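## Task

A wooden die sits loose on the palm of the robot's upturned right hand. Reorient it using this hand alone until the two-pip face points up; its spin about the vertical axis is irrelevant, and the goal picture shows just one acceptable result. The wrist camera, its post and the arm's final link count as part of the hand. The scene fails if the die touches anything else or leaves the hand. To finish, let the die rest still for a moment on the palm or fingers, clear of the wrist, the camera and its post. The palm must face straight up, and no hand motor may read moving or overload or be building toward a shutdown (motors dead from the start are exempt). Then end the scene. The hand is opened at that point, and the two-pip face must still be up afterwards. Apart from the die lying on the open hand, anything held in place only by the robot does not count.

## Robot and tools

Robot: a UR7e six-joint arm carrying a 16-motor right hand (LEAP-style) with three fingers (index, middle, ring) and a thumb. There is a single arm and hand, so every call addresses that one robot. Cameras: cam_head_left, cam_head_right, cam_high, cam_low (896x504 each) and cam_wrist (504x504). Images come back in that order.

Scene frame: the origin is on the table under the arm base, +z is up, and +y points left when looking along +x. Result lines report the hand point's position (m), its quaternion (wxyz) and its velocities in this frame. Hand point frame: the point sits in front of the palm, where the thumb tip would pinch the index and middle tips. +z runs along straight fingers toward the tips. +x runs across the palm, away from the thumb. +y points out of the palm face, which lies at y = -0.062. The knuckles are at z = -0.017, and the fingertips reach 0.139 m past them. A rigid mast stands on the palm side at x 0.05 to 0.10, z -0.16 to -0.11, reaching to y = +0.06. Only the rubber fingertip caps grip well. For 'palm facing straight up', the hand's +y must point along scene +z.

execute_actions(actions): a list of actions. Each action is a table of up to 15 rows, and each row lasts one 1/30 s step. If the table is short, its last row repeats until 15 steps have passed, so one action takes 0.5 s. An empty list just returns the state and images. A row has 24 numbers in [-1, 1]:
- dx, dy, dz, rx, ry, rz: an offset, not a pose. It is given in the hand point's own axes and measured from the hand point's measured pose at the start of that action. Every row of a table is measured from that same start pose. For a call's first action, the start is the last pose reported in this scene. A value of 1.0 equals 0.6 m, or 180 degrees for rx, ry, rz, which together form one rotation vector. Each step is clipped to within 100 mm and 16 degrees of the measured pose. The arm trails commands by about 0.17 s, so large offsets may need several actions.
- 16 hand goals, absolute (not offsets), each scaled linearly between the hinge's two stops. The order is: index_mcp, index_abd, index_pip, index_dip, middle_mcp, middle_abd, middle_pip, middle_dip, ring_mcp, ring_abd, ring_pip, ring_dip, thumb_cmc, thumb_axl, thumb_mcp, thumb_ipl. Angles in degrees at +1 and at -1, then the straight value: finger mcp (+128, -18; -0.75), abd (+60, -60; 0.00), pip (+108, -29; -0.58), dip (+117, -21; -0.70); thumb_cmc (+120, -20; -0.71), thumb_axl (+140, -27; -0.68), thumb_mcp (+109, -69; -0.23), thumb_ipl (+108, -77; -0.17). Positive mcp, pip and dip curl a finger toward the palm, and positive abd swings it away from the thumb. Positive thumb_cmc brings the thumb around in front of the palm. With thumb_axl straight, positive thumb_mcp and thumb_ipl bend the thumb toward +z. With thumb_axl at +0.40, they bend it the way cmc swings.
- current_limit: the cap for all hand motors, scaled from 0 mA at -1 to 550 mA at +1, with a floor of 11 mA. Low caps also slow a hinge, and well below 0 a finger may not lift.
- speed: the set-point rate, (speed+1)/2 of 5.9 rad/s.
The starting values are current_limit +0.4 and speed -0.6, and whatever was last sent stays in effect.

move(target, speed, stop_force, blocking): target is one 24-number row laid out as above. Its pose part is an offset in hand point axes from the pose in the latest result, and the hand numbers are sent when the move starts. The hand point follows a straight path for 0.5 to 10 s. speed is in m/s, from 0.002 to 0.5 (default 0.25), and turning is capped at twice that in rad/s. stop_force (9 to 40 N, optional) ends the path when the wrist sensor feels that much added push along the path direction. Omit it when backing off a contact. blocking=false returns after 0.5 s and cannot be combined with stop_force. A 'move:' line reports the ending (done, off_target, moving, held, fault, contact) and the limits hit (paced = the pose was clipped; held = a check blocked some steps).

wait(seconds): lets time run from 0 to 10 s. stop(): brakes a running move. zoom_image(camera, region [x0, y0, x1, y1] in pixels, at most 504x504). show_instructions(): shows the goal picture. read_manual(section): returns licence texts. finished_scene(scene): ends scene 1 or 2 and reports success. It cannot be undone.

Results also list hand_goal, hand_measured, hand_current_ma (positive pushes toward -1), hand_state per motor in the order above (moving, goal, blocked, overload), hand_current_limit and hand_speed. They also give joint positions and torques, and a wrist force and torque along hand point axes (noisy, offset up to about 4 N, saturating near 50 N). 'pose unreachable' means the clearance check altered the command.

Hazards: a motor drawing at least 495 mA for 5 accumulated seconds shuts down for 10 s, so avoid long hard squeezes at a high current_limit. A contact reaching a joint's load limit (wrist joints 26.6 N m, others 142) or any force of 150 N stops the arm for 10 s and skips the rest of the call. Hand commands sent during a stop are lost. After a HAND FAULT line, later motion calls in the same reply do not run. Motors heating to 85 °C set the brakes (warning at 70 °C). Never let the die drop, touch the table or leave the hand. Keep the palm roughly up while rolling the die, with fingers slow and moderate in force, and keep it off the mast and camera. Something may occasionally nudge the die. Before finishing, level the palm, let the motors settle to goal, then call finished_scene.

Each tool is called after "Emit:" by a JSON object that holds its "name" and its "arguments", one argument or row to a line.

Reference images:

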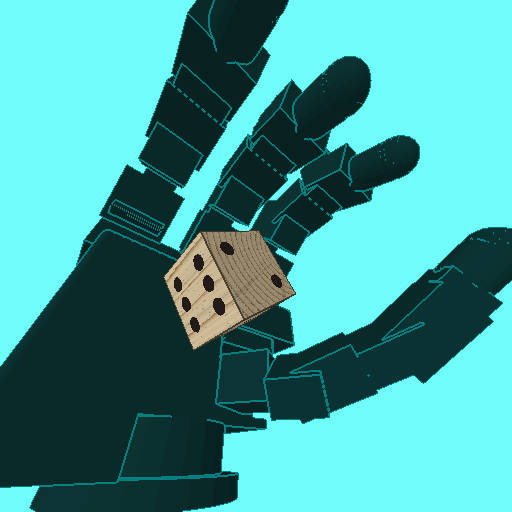

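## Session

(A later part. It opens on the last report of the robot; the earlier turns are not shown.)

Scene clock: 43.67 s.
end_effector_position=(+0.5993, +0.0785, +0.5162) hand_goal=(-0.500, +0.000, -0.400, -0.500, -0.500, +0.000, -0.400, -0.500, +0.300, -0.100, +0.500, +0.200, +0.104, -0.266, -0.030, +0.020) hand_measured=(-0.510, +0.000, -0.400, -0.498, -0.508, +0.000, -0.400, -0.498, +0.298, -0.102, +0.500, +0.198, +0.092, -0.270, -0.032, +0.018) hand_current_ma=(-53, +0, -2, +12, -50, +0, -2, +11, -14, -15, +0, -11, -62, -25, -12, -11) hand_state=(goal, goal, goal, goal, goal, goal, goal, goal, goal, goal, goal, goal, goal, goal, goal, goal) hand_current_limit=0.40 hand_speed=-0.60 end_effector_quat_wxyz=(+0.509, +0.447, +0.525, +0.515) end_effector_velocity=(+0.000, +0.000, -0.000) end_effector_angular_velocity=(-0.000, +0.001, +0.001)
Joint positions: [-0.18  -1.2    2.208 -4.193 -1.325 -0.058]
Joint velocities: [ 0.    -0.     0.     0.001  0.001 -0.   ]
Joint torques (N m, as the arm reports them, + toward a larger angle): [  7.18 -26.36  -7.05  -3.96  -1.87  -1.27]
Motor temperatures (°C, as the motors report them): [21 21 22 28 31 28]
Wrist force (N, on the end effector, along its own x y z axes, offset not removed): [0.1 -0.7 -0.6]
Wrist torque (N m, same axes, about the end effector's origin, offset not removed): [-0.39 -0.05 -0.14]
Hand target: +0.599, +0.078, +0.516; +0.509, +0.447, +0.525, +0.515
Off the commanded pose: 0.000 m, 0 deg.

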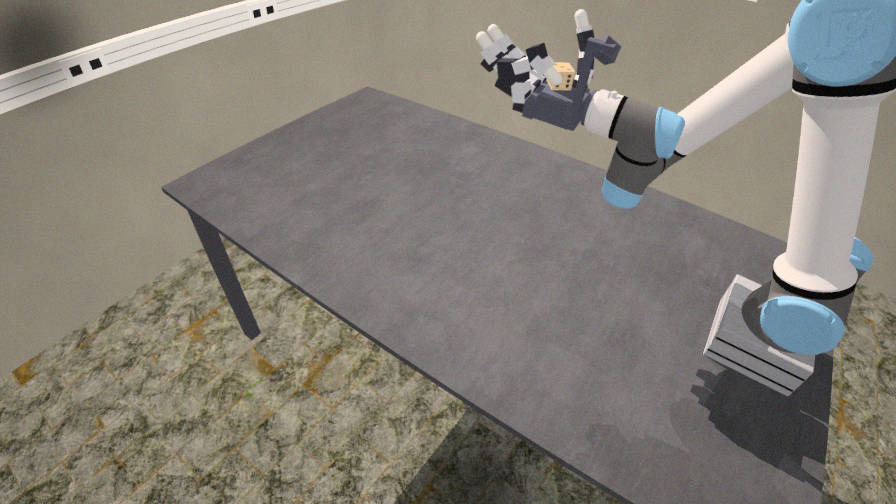

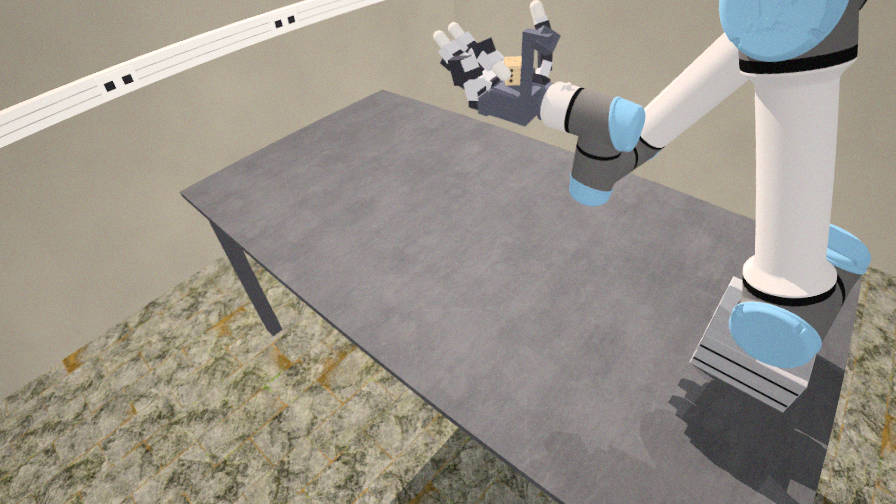

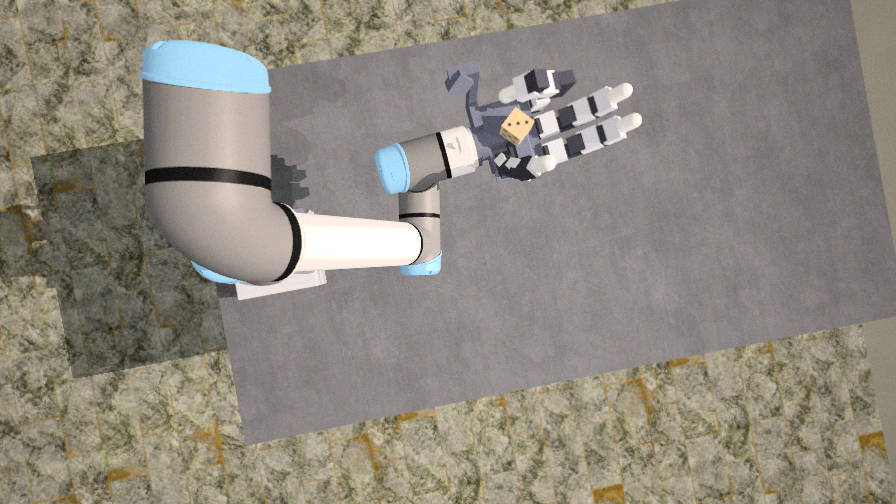

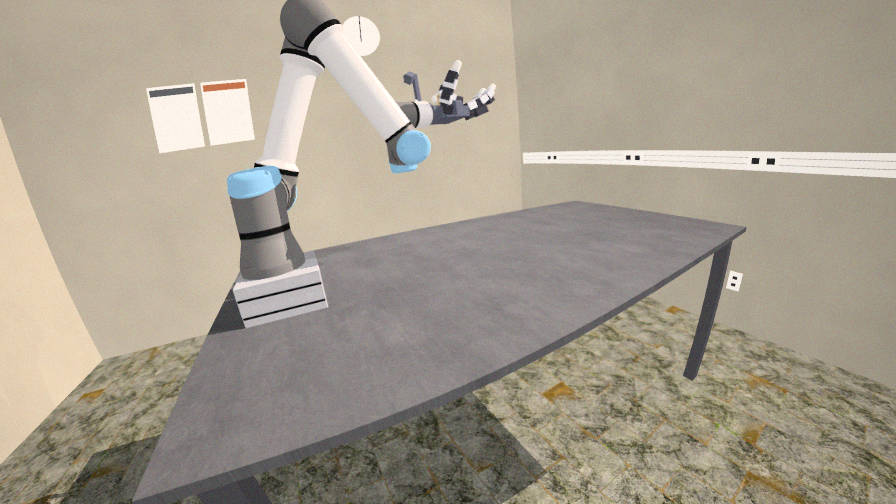

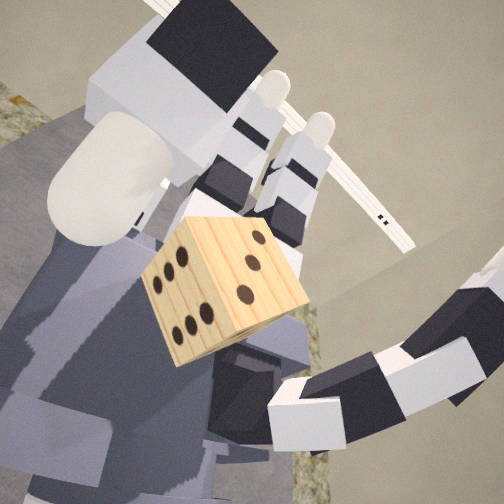

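Emit:
{"name": "execute_actions", "arguments": {
  "actions": [
    [[0,0,0,0,0,0,-0.3,0,-0.58,-0.7,-0.3,0,-0.58,-0.7,-0.3,0,-0.58,-0.7,-0.2,-0.266,-0.23,-0.17,0.4,-0.4]],
    [[0,0,0,0,0,0,-0.3,0,-0.58,-0.7,-0.3,0,-0.58,-0.7,-0.3,0,-0.58,-0.7,-0.2,-0.266,-0.23,-0.17,0.4,-0.4]],
    [[0,0,0,0,0,0,-0.3,0,-0.58,-0.7,-0.3,0,-0.58,-0.7,-0.3,0,-0.58,-0.7,-0.2,-0.266,-0.23,-0.17,0.4,-0.4]]
  ]
}}

Emit:
{"name": "move", "arguments": {
  "target": [0,0,0,0.15,0,0,0.2,0,-0.58,-0.7,0.2,0,-0.58,-0.7,0.2,0,-0.58,-0.7,-0.2,-0.266,-0.23,-0.17,0.4,-0.4],
  "speed": 0.1
}}

Emit:
{"name": "zoom_image", "arguments": {
  "camera": "cam_high",
  "region": [420, 40, 640, 200]
}}

Emit:
{"name": "zoom_image", "arguments": {
  "camera": "cam_head_left",
  "region": [440, 0, 660, 160]
}}

Scene clock: 62.10 s.
end_effector_position=(+0.5993, +0.0785, +0.5162) hand_goal=(-0.300, +0.000, -0.580, -0.700, -0.300, +0.000, -0.580, -0.700, -0.300, +0.000, -0.580, -0.700, -0.200, -0.266, -0.230, -0.170) hand_measured=(-0.326, +0.000, -0.580, -0.698, -0.322, +0.000, -0.580, -0.698, -0.308, -0.002, -0.580, -0.698, -0.208, -0.268, -0.232, -0.168) hand_current_ma=(-135, +0, -1, +12, -129, +0, -1, +11, -47, -12, -1, +12, -41, -15, -7, +8) hand_state=(blocked, goal, goal, goal, blocked, goal, goal, goal, goal, goal, goal, goal, goal, goal, goal, goal) hand_current_limit=0.40 hand_speed=-0.40 end_effector_quat_wxyz=(+0.509, +0.447, +0.525, +0.515) end_effector_velocity=(+0.000, -0.000, -0.001) end_effector_angular_velocity=(+0.000, +0.001, -0.000)
Joint positions: [-0.18  -1.2    2.208 -4.193 -1.325 -0.058]
Joint velocities: [-0.001  0.001  0.    -0.     0.001  0.   ]
Joint torques (N m, as the arm reports them, + toward a larger angle): [  5.99 -24.48  -5.92  -3.45  -1.55  -1.  ]
Motor temperatures (°C, as the motors report them): [21 21 22 28 31 28]
Wrist force (N, on the end effector, along its own x y z axes, offset not removed): [-0.7 -0.1 1.0]
Wrist torque (N m, same axes, about the end effector's origin, offset not removed): [-0.25 0.08 -0.13]
Hand target: +0.599, +0.078, +0.516; +0.509, +0.447, +0.525, +0.515
Off the commanded pose: 0.000 m, 0 deg.

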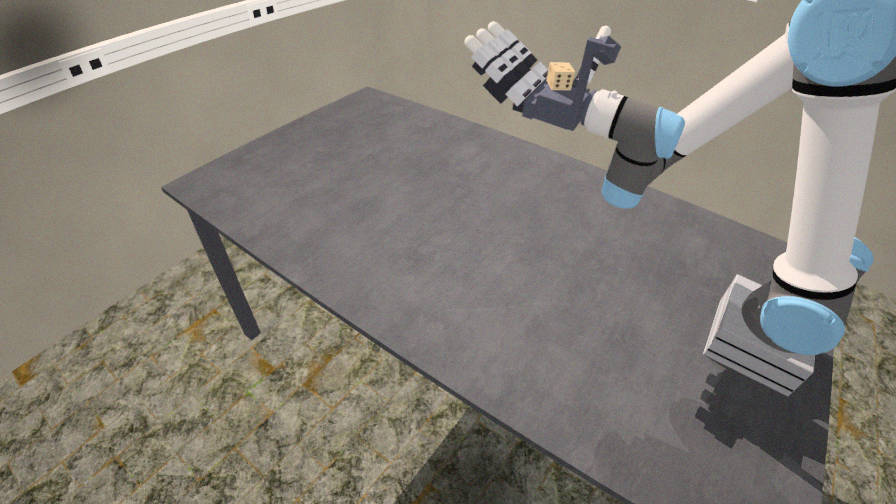

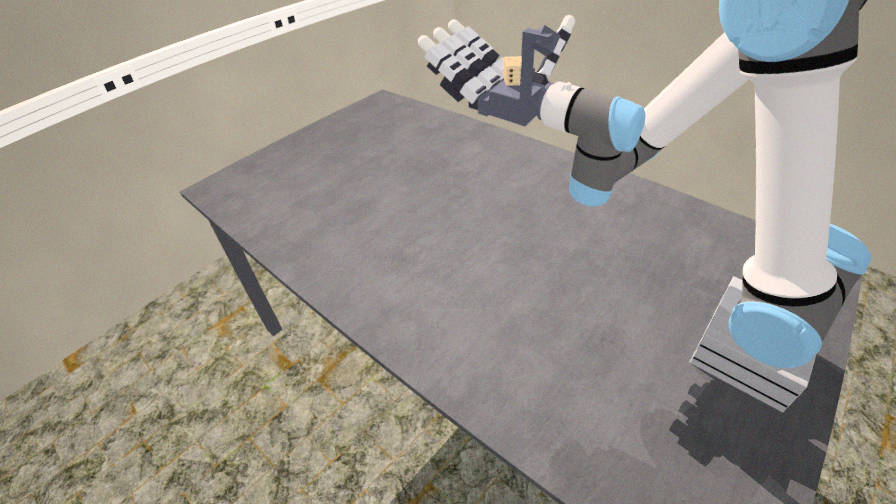

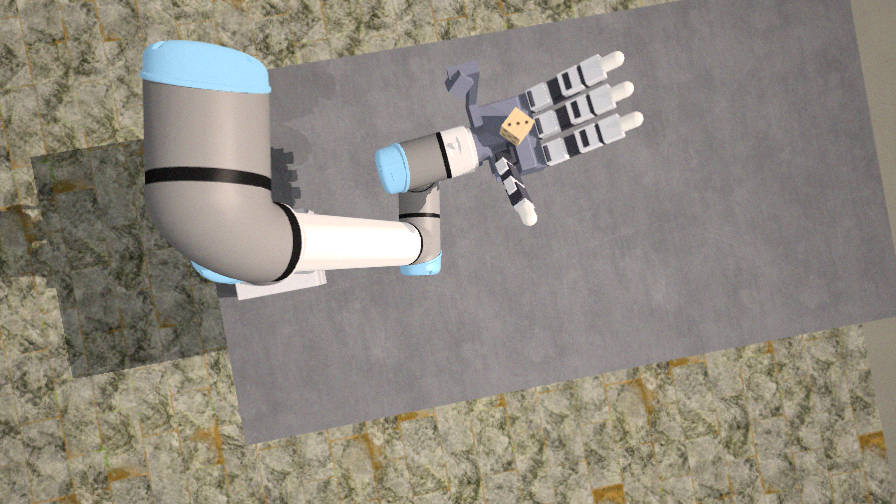

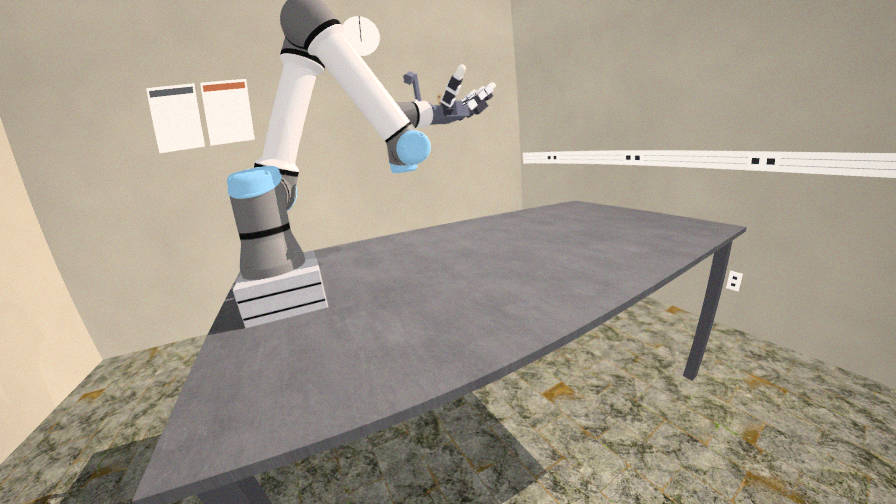

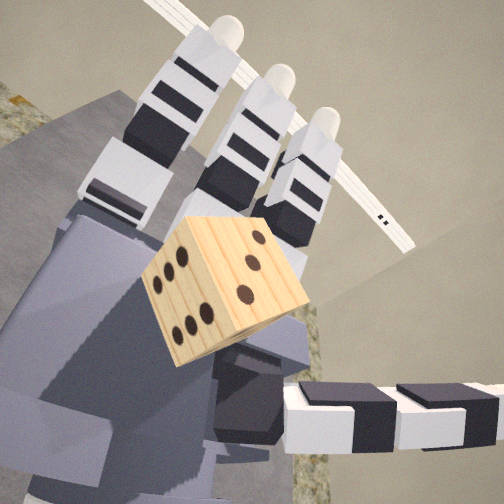

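Scene clock: 64.83 s.
end_effector_position=(+0.5992, +0.0785, +0.5162) hand_goal=(+0.200, +0.000, -0.580, -0.700, +0.200, +0.000, -0.580, -0.700, +0.200, +0.000, -0.580, -0.700, -0.200, -0.266, -0.230, -0.170) hand_measured=(+0.184, +0.000, -0.580, -0.698, +0.186, +0.000, -0.580, -0.698, +0.184, -0.002, -0.580, -0.698, -0.208, -0.268, -0.232, -0.168) hand_current_ma=(-85, +0, -3, +12, -83, +0, -4, +11, -85, -12, -3, +12, -41, -14, -7, +8) hand_state=(goal, goal, goal, goal, goal, goal, goal, goal, goal, goal, goal, goal, goal, goal, goal, goal) hand_current_limit=0.40 hand_speed=-0.40 end_effector_quat_wxyz=(+0.390, +0.553, +0.631, +0.379) end_effector_velocity=(+0.000, +0.001, -0.000) end_effector_angular_velocity=(+0.001, +0.010, +0.001)
Joint positions: [-0.172 -1.601  2.256 -3.361 -1.385 -0.161]
Joint velocities: [ 0.001 -0.006 -0.003  0.019  0.    -0.001]
Joint torques (N m, as the arm reports them, + toward a larger angle): [  8.36 -26.64 -26.9   -1.77  -1.62  -2.16]
Motor temperatures (°C, as the motors report them): [21 21 22 28 31 28]
Wrist force (N, on the end effector, along its own x y z axes, offset not removed): [0.8 1.2 -1.5]
Wrist torque (N m, same axes, about the end effector's origin, offset not removed): [0.01 0.01 -0.06]
Hand target: +0.599, +0.079, +0.516; +0.390, +0.554, +0.631, +0.379
Off the commanded pose: 0.000 m, 0 deg.
move: done

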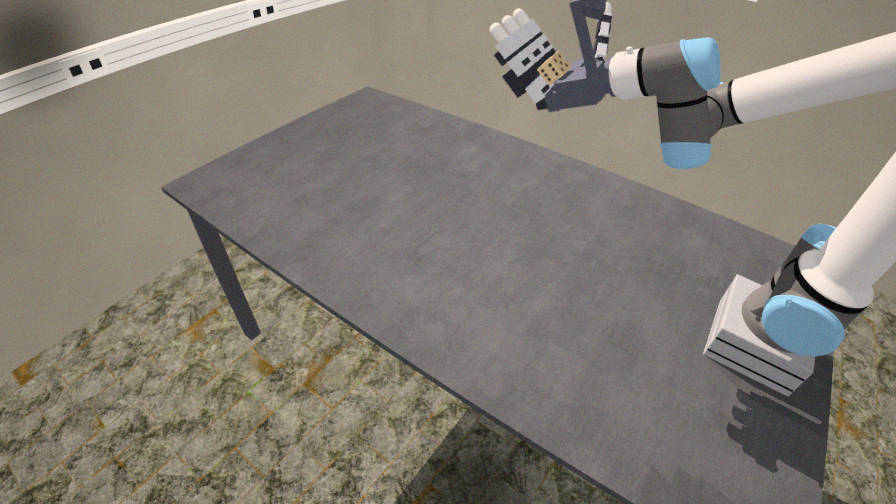

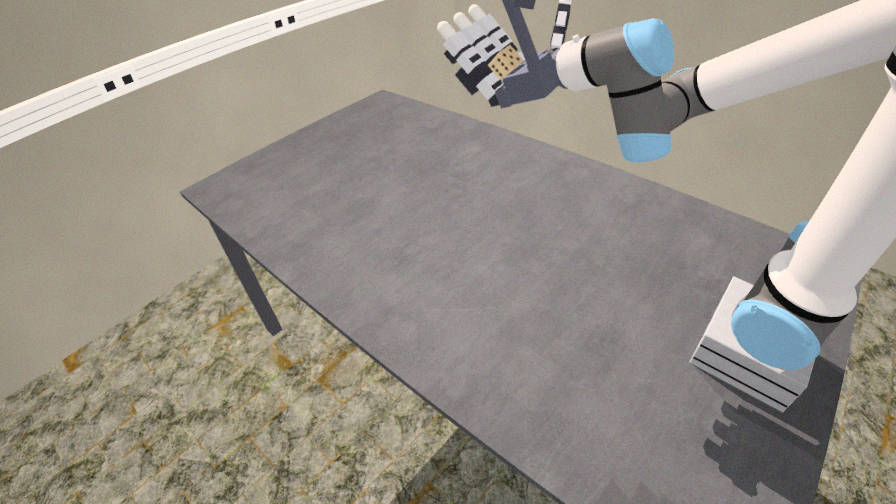

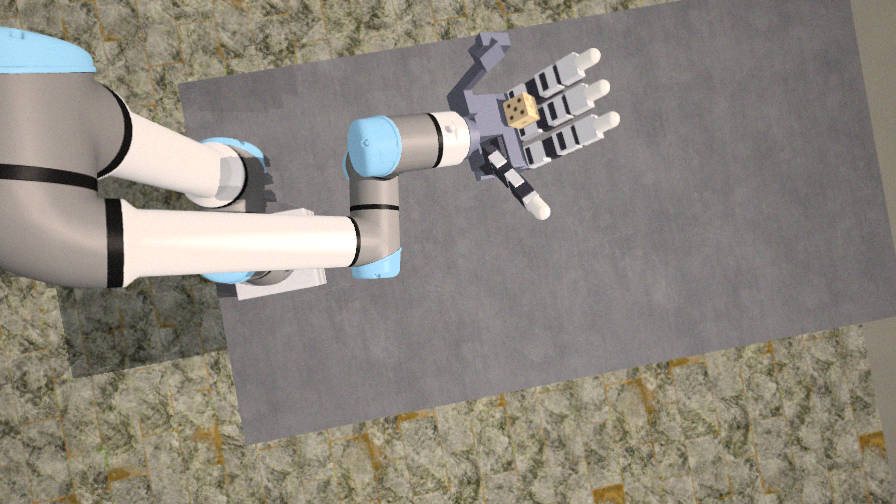

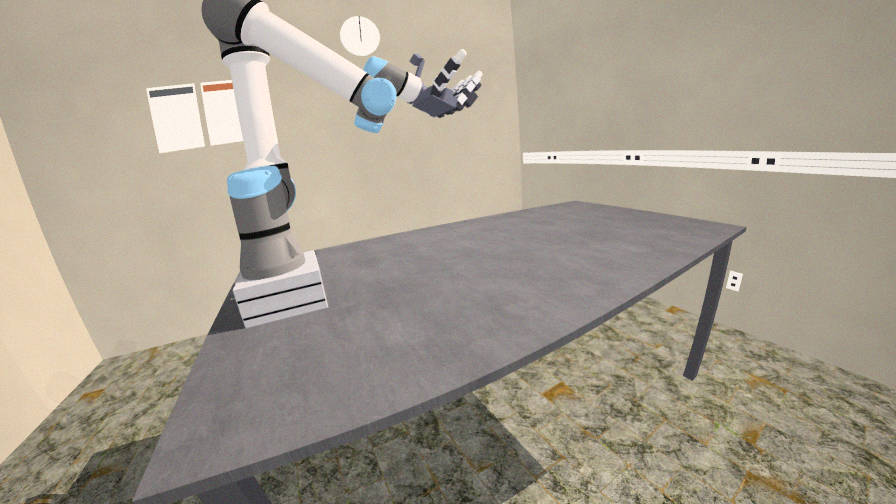

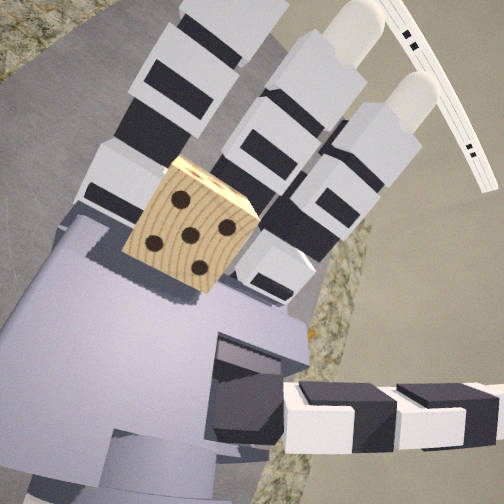

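Region (420, 40, 640, 200) of cam_high's 896x504 image, scaled by 2.291, with more detail than that image has; it fills the top 367 rows of this view, and the rest is white.

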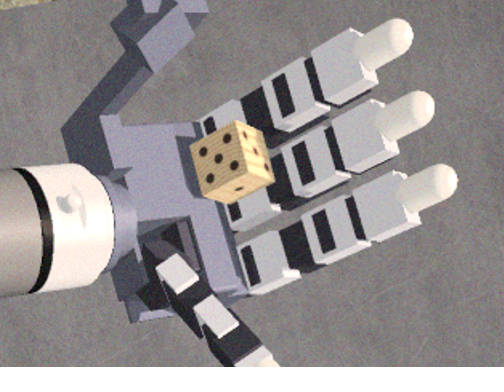

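Region (440, 0, 660, 160) of cam_head_left's 896x504 image, scaled by 2.291, with more detail than that image has; it fills the top 367 rows of this view, and the rest is white.

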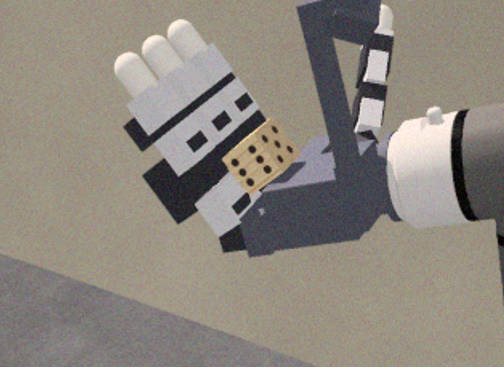

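Emit:
{"name": "move", "arguments": {
  "target": [0,0,0,-0.15,0,0,0.2,0,-0.58,-0.7,0.2,0,-0.58,-0.7,0.2,0,-0.58,-0.7,-0.2,-0.266,-0.23,-0.17,0.4,-0.4],
  "speed": 0.1
}}

Emit:
{"name": "execute_actions", "arguments": {
  "actions": [
    [[0,0,0,0,0,0,-0.72,0,-0.5,-0.3,-0.72,0,-0.5,-0.3,-0.72,0,-0.5,-0.3,-0.2,-0.266,-0.23,-0.17,0.4,-0.6]],
    [[0,0,0,0,0,0,-0.72,0,-0.5,-0.3,-0.72,0,-0.5,-0.3,-0.72,0,-0.5,-0.3,-0.2,-0.266,-0.23,-0.17,0.4,-0.6]],
    [[0,0,0,0,0,0,-0.72,0,-0.5,-0.3,-0.72,0,-0.5,-0.3,-0.72,0,-0.5,-0.3,-0.2,-0.266,-0.23,-0.17,0.4,-0.6]],
    [[0,0,0,0,0,0,-0.72,0,-0.5,-0.3,-0.72,0,-0.5,-0.3,-0.72,0,-0.5,-0.3,-0.2,-0.266,-0.23,-0.17,0.4,-0.6]]
  ]
}}

Emit:
{"name": "move", "arguments": {
  "target": [0,0,0,0.09,0,0,-0.72,0,-0.5,-0.3,-0.72,0,-0.5,-0.3,-0.72,0,-0.5,-0.3,-0.2,-0.266,-0.23,-0.17,0.4,-0.6],
  "speed": 0.05
}}

Emit:
{"name": "zoom_image", "arguments": {
  "camera": "cam_high",
  "region": [420, 40, 640, 200]
}}

Emit:
{"name": "zoom_image", "arguments": {
  "camera": "cam_head_left",
  "region": [440, 0, 660, 160]
}}

Scene clock: 75.73 s.
end_effector_position=(+0.5992, +0.0785, +0.5162) hand_goal=(+0.200, +0.000, -0.580, -0.700, +0.200, +0.000, -0.580, -0.700, +0.200, +0.000, -0.580, -0.700, -0.200, -0.266, -0.230, -0.170) hand_measured=(+0.186, +0.000, -0.580, -0.698, +0.186, +0.000, -0.580, -0.698, +0.186, -0.002, -0.580, -0.698, -0.208, -0.268, -0.232, -0.168) hand_current_ma=(-74, +0, -3, +12, -80, +0, -4, +11, -74, -12, -3, +12, -41, -14, -7, +8) hand_state=(goal, goal, goal, goal, goal, goal, goal, goal, goal, goal, goal, goal, goal, goal, goal, goal) hand_current_limit=0.40 hand_speed=-0.40 end_effector_quat_wxyz=(+0.509, +0.447, +0.525, +0.515) end_effector_velocity=(-0.000, -0.000, +0.001) end_effector_angular_velocity=(+0.001, -0.013, +0.001)
Joint positions: [-0.181 -1.2    2.208 -4.193 -1.325 -0.058]
Joint velocities: [-0.     0.009 -0.006 -0.017  0.001  0.003]
Joint torques (N m, as the arm reports them, + toward a larger angle): [  8.96 -24.8  -17.28  -3.69   1.27   1.58]
Motor temperatures (°C, as the motors report them): [21 21 22 28 31 28]
Wrist force (N, on the end effector, along its own x y z axes, offset not removed): [0.6 -4.5 -0.4]
Wrist torque (N m, same axes, about the end effector's origin, offset not removed): [-0.82 -0.05 -0.08]
Hand target: +0.599, +0.078, +0.516; +0.509, +0.447, +0.525, +0.515
Off the commanded pose: 0.000 m, 0 deg.
move: done

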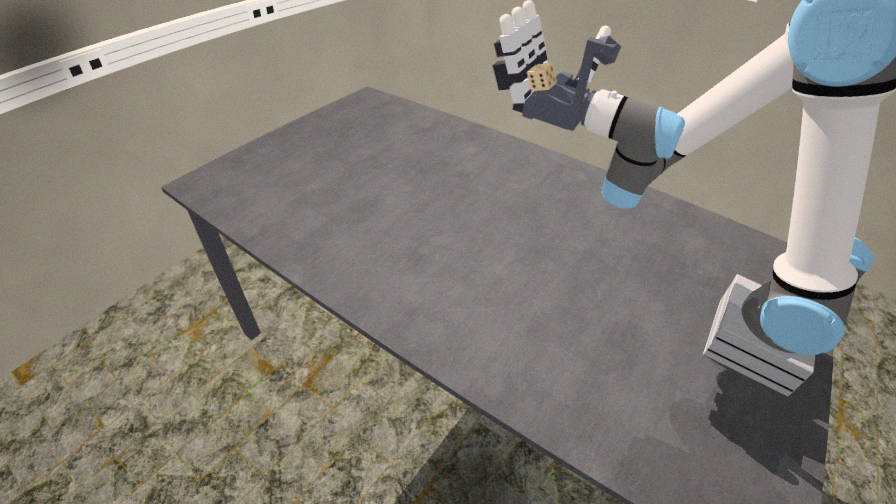

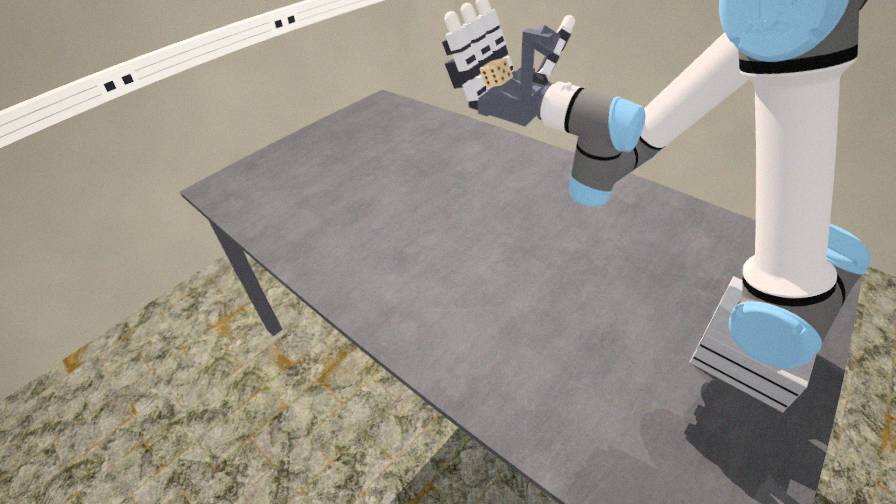

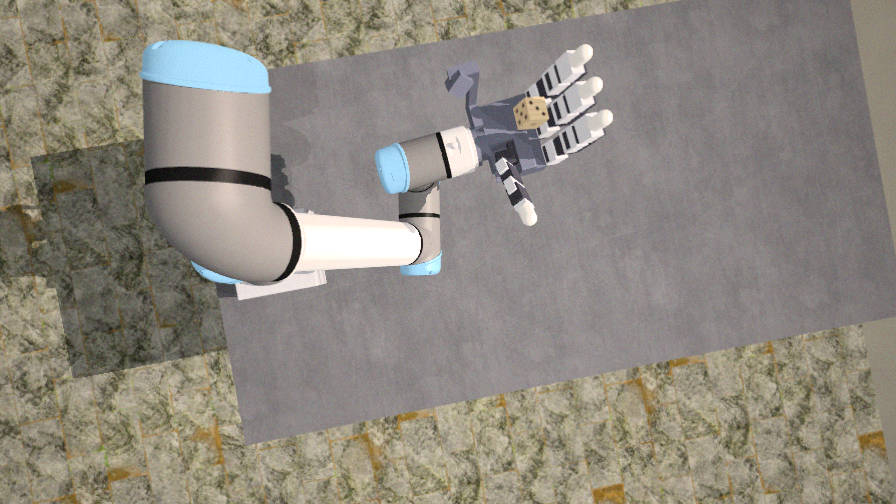

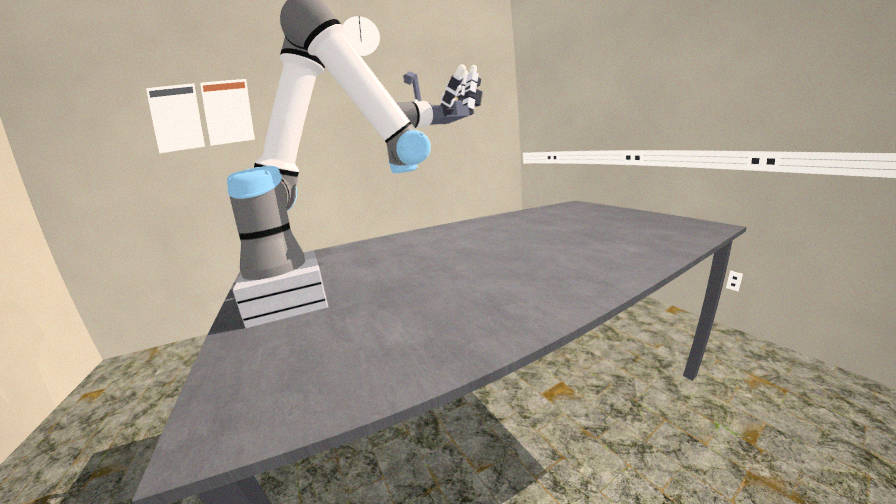

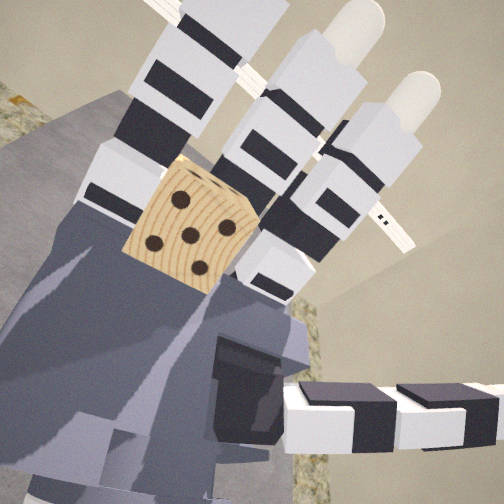

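Scene clock: 77.73 s.
end_effector_position=(+0.5993, +0.0785, +0.5162) hand_goal=(-0.720, +0.000, -0.500, -0.300, -0.720, +0.000, -0.500, -0.300, -0.720, +0.000, -0.500, -0.300, -0.200, -0.266, -0.230, -0.170) hand_measured=(-0.730, +0.000, -0.506, -0.304, -0.730, +0.000, -0.506, -0.302, -0.730, -0.002, -0.506, -0.304, -0.208, -0.268, -0.232, -0.168) hand_current_ma=(-56, +0, -28, -17, -53, +0, -28, -16, -56, -12, -30, -17, -41, -14, -7, +8) hand_state=(goal, goal, goal, goal, goal, goal, goal, goal, goal, goal, goal, goal, goal, goal, goal, goal) hand_current_limit=0.40 hand_speed=-0.60 end_effector_quat_wxyz=(+0.509, +0.448, +0.525, +0.515) end_effector_velocity=(-0.000, -0.000, +0.000) end_effector_angular_velocity=(-0.000, -0.001, -0.000)
Joint positions: [-0.18  -1.2    2.208 -4.193 -1.325 -0.057]
Joint velocities: [-0.001  0.    -0.    -0.001  0.001 -0.   ]
Joint torques (N m, as the arm reports them, + toward a larger angle): [  7.33 -35.83  -8.62  -1.17   1.15  -1.29]
Motor temperatures (°C, as the motors report them): [21 21 22 28 31 28]
Wrist force (N, on the end effector, along its own x y z axes, offset not removed): [0.2 -0.7 -0.8]
Wrist torque (N m, same axes, about the end effector's origin, offset not removed): [-0.24 0.05 -0.22]
Hand target: +0.599, +0.078, +0.516; +0.509, +0.448, +0.525, +0.515
Off the commanded pose: 0.000 m, 0 deg.

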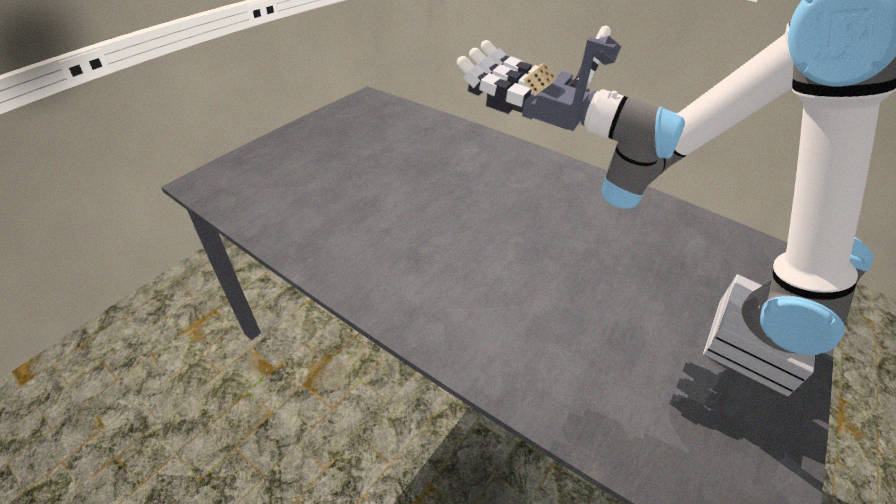

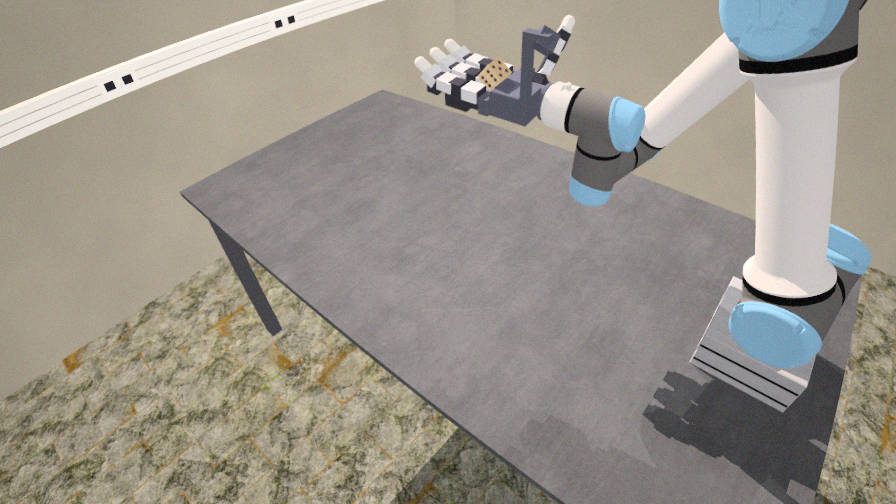

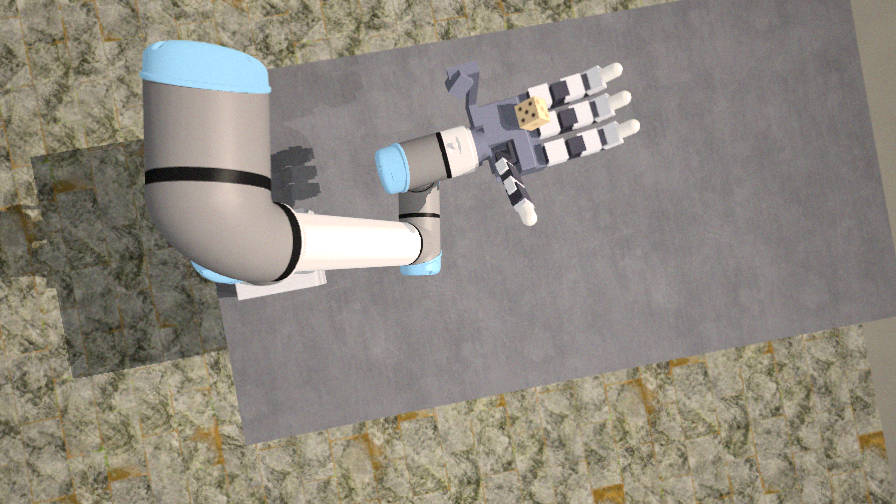

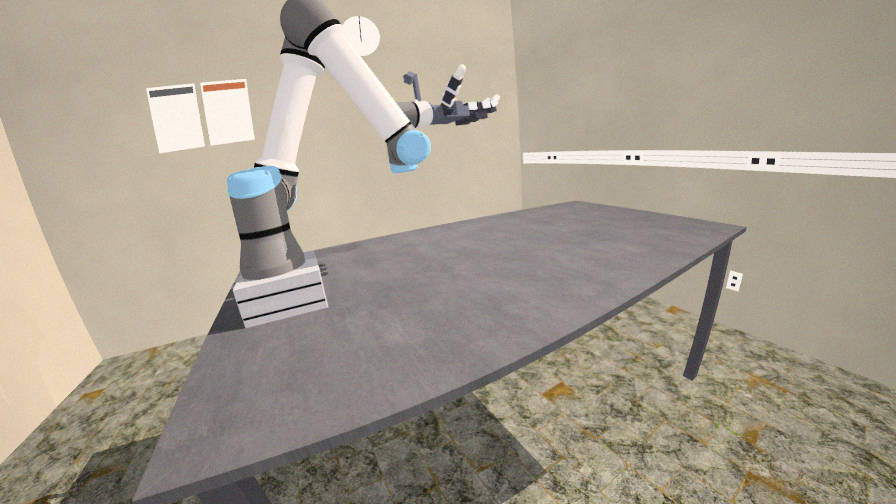

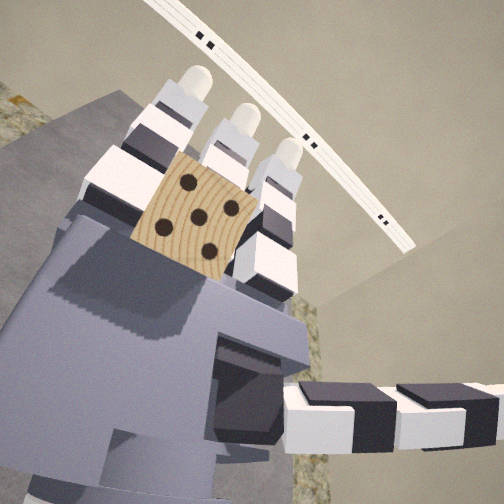

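Scene clock: 80.87 s.
end_effector_position=(+0.5992, +0.0785, +0.5161) hand_goal=(-0.720, +0.000, -0.500, -0.300, -0.720, +0.000, -0.500, -0.300, -0.720, +0.000, -0.500, -0.300, -0.200, -0.266, -0.230, -0.170) hand_measured=(-0.730, +0.000, -0.506, -0.304, -0.730, +0.000, -0.506, -0.302, -0.730, -0.002, -0.506, -0.304, -0.208, -0.268, -0.232, -0.168) hand_current_ma=(-56, +0, -28, -17, -53, +0, -28, -16, -56, -12, -30, -17, -41, -14, -7, +8) hand_state=(goal, goal, goal, goal, goal, goal, goal, goal, goal, goal, goal, goal, goal, goal, goal, goal) hand_current_limit=0.40 hand_speed=-0.60 end_effector_quat_wxyz=(+0.441, +0.514, +0.592, +0.436) end_effector_velocity=(+0.000, +0.001, -0.000) end_effector_angular_velocity=(-0.001, +0.009, +0.001)
Joint positions: [-0.18  -1.451  2.277 -3.722 -1.35  -0.125]
Joint velocities: [ 0.001 -0.007  0.     0.017 -0.    -0.002]
Joint torques (N m, as the arm reports them, + toward a larger angle): [  8.48 -29.69 -11.7   -1.37  -2.07  -2.21]
Motor temperatures (°C, as the motors report them): [21 21 22 28 31 28]
Wrist force (N, on the end effector, along its own x y z axes, offset not removed): [-1.6 -1.1 0.3]
Wrist torque (N m, same axes, about the end effector's origin, offset not removed): [-0.34 0.18 -0.22]
Hand target: +0.599, +0.079, +0.516; +0.440, +0.515, +0.593, +0.436
Off the commanded pose: 0.000 m, 0 deg.
move: done

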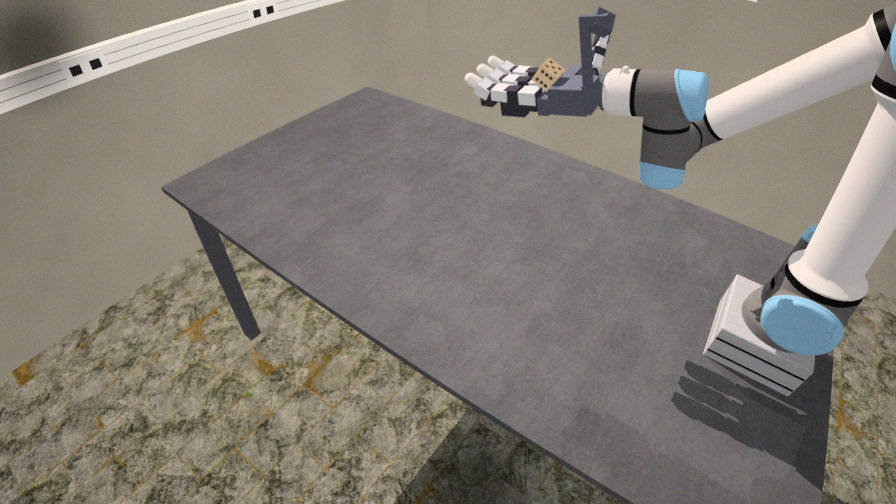

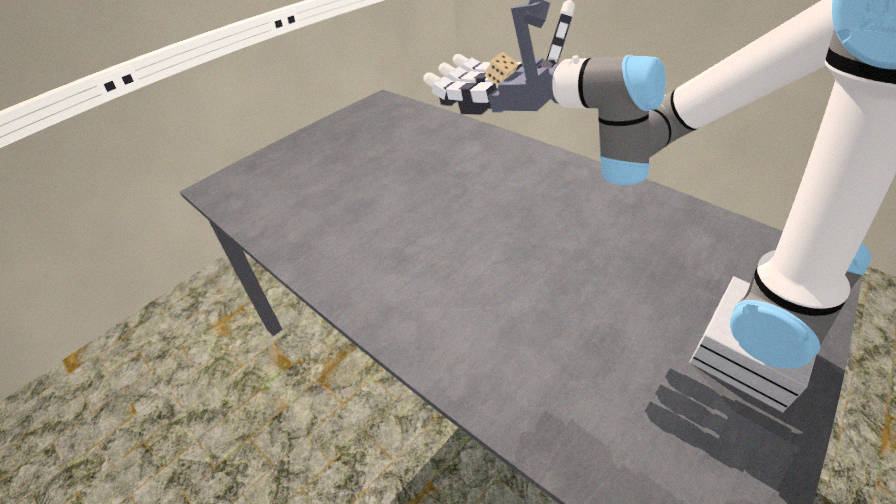

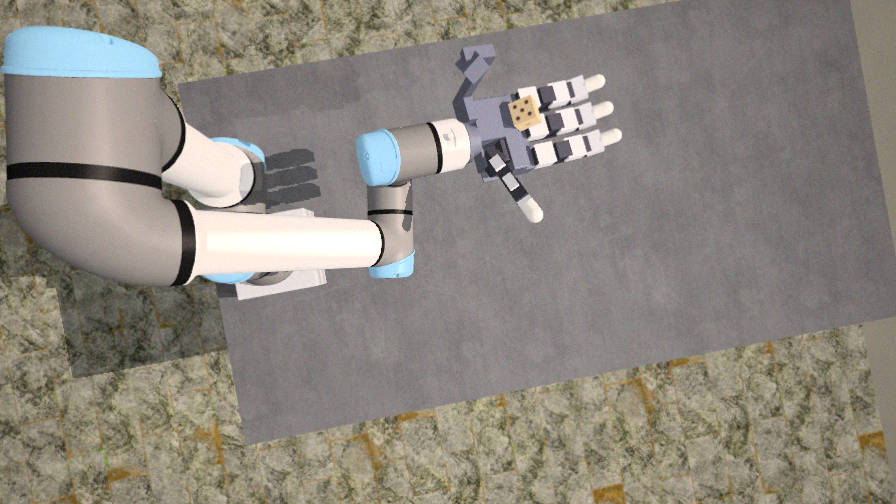

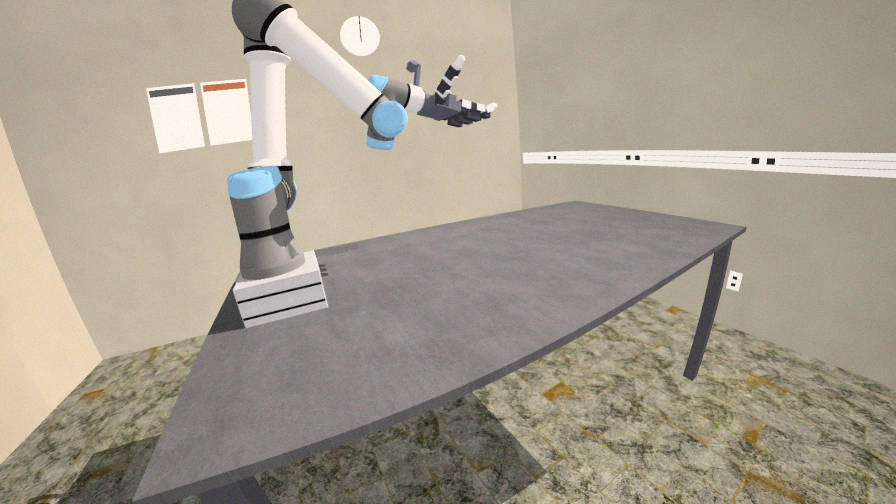

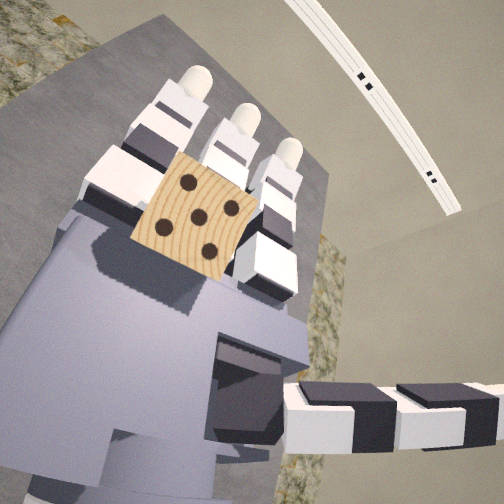

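Region (420, 40, 640, 200) of cam_high's 896x504 image, scaled by 2.291, with more detail than that image has; it fills the top 367 rows of this view, and the rest is white.

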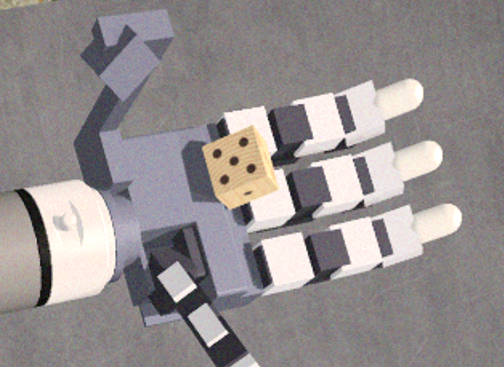

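Region (440, 0, 660, 160) of cam_head_left's 896x504 image, scaled by 2.291, with more detail than that image has; it fills the top 367 rows of this view, and the rest is white.

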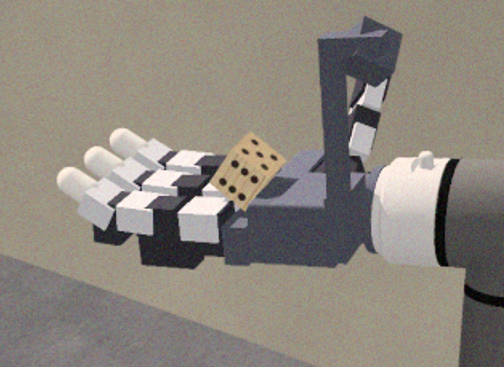

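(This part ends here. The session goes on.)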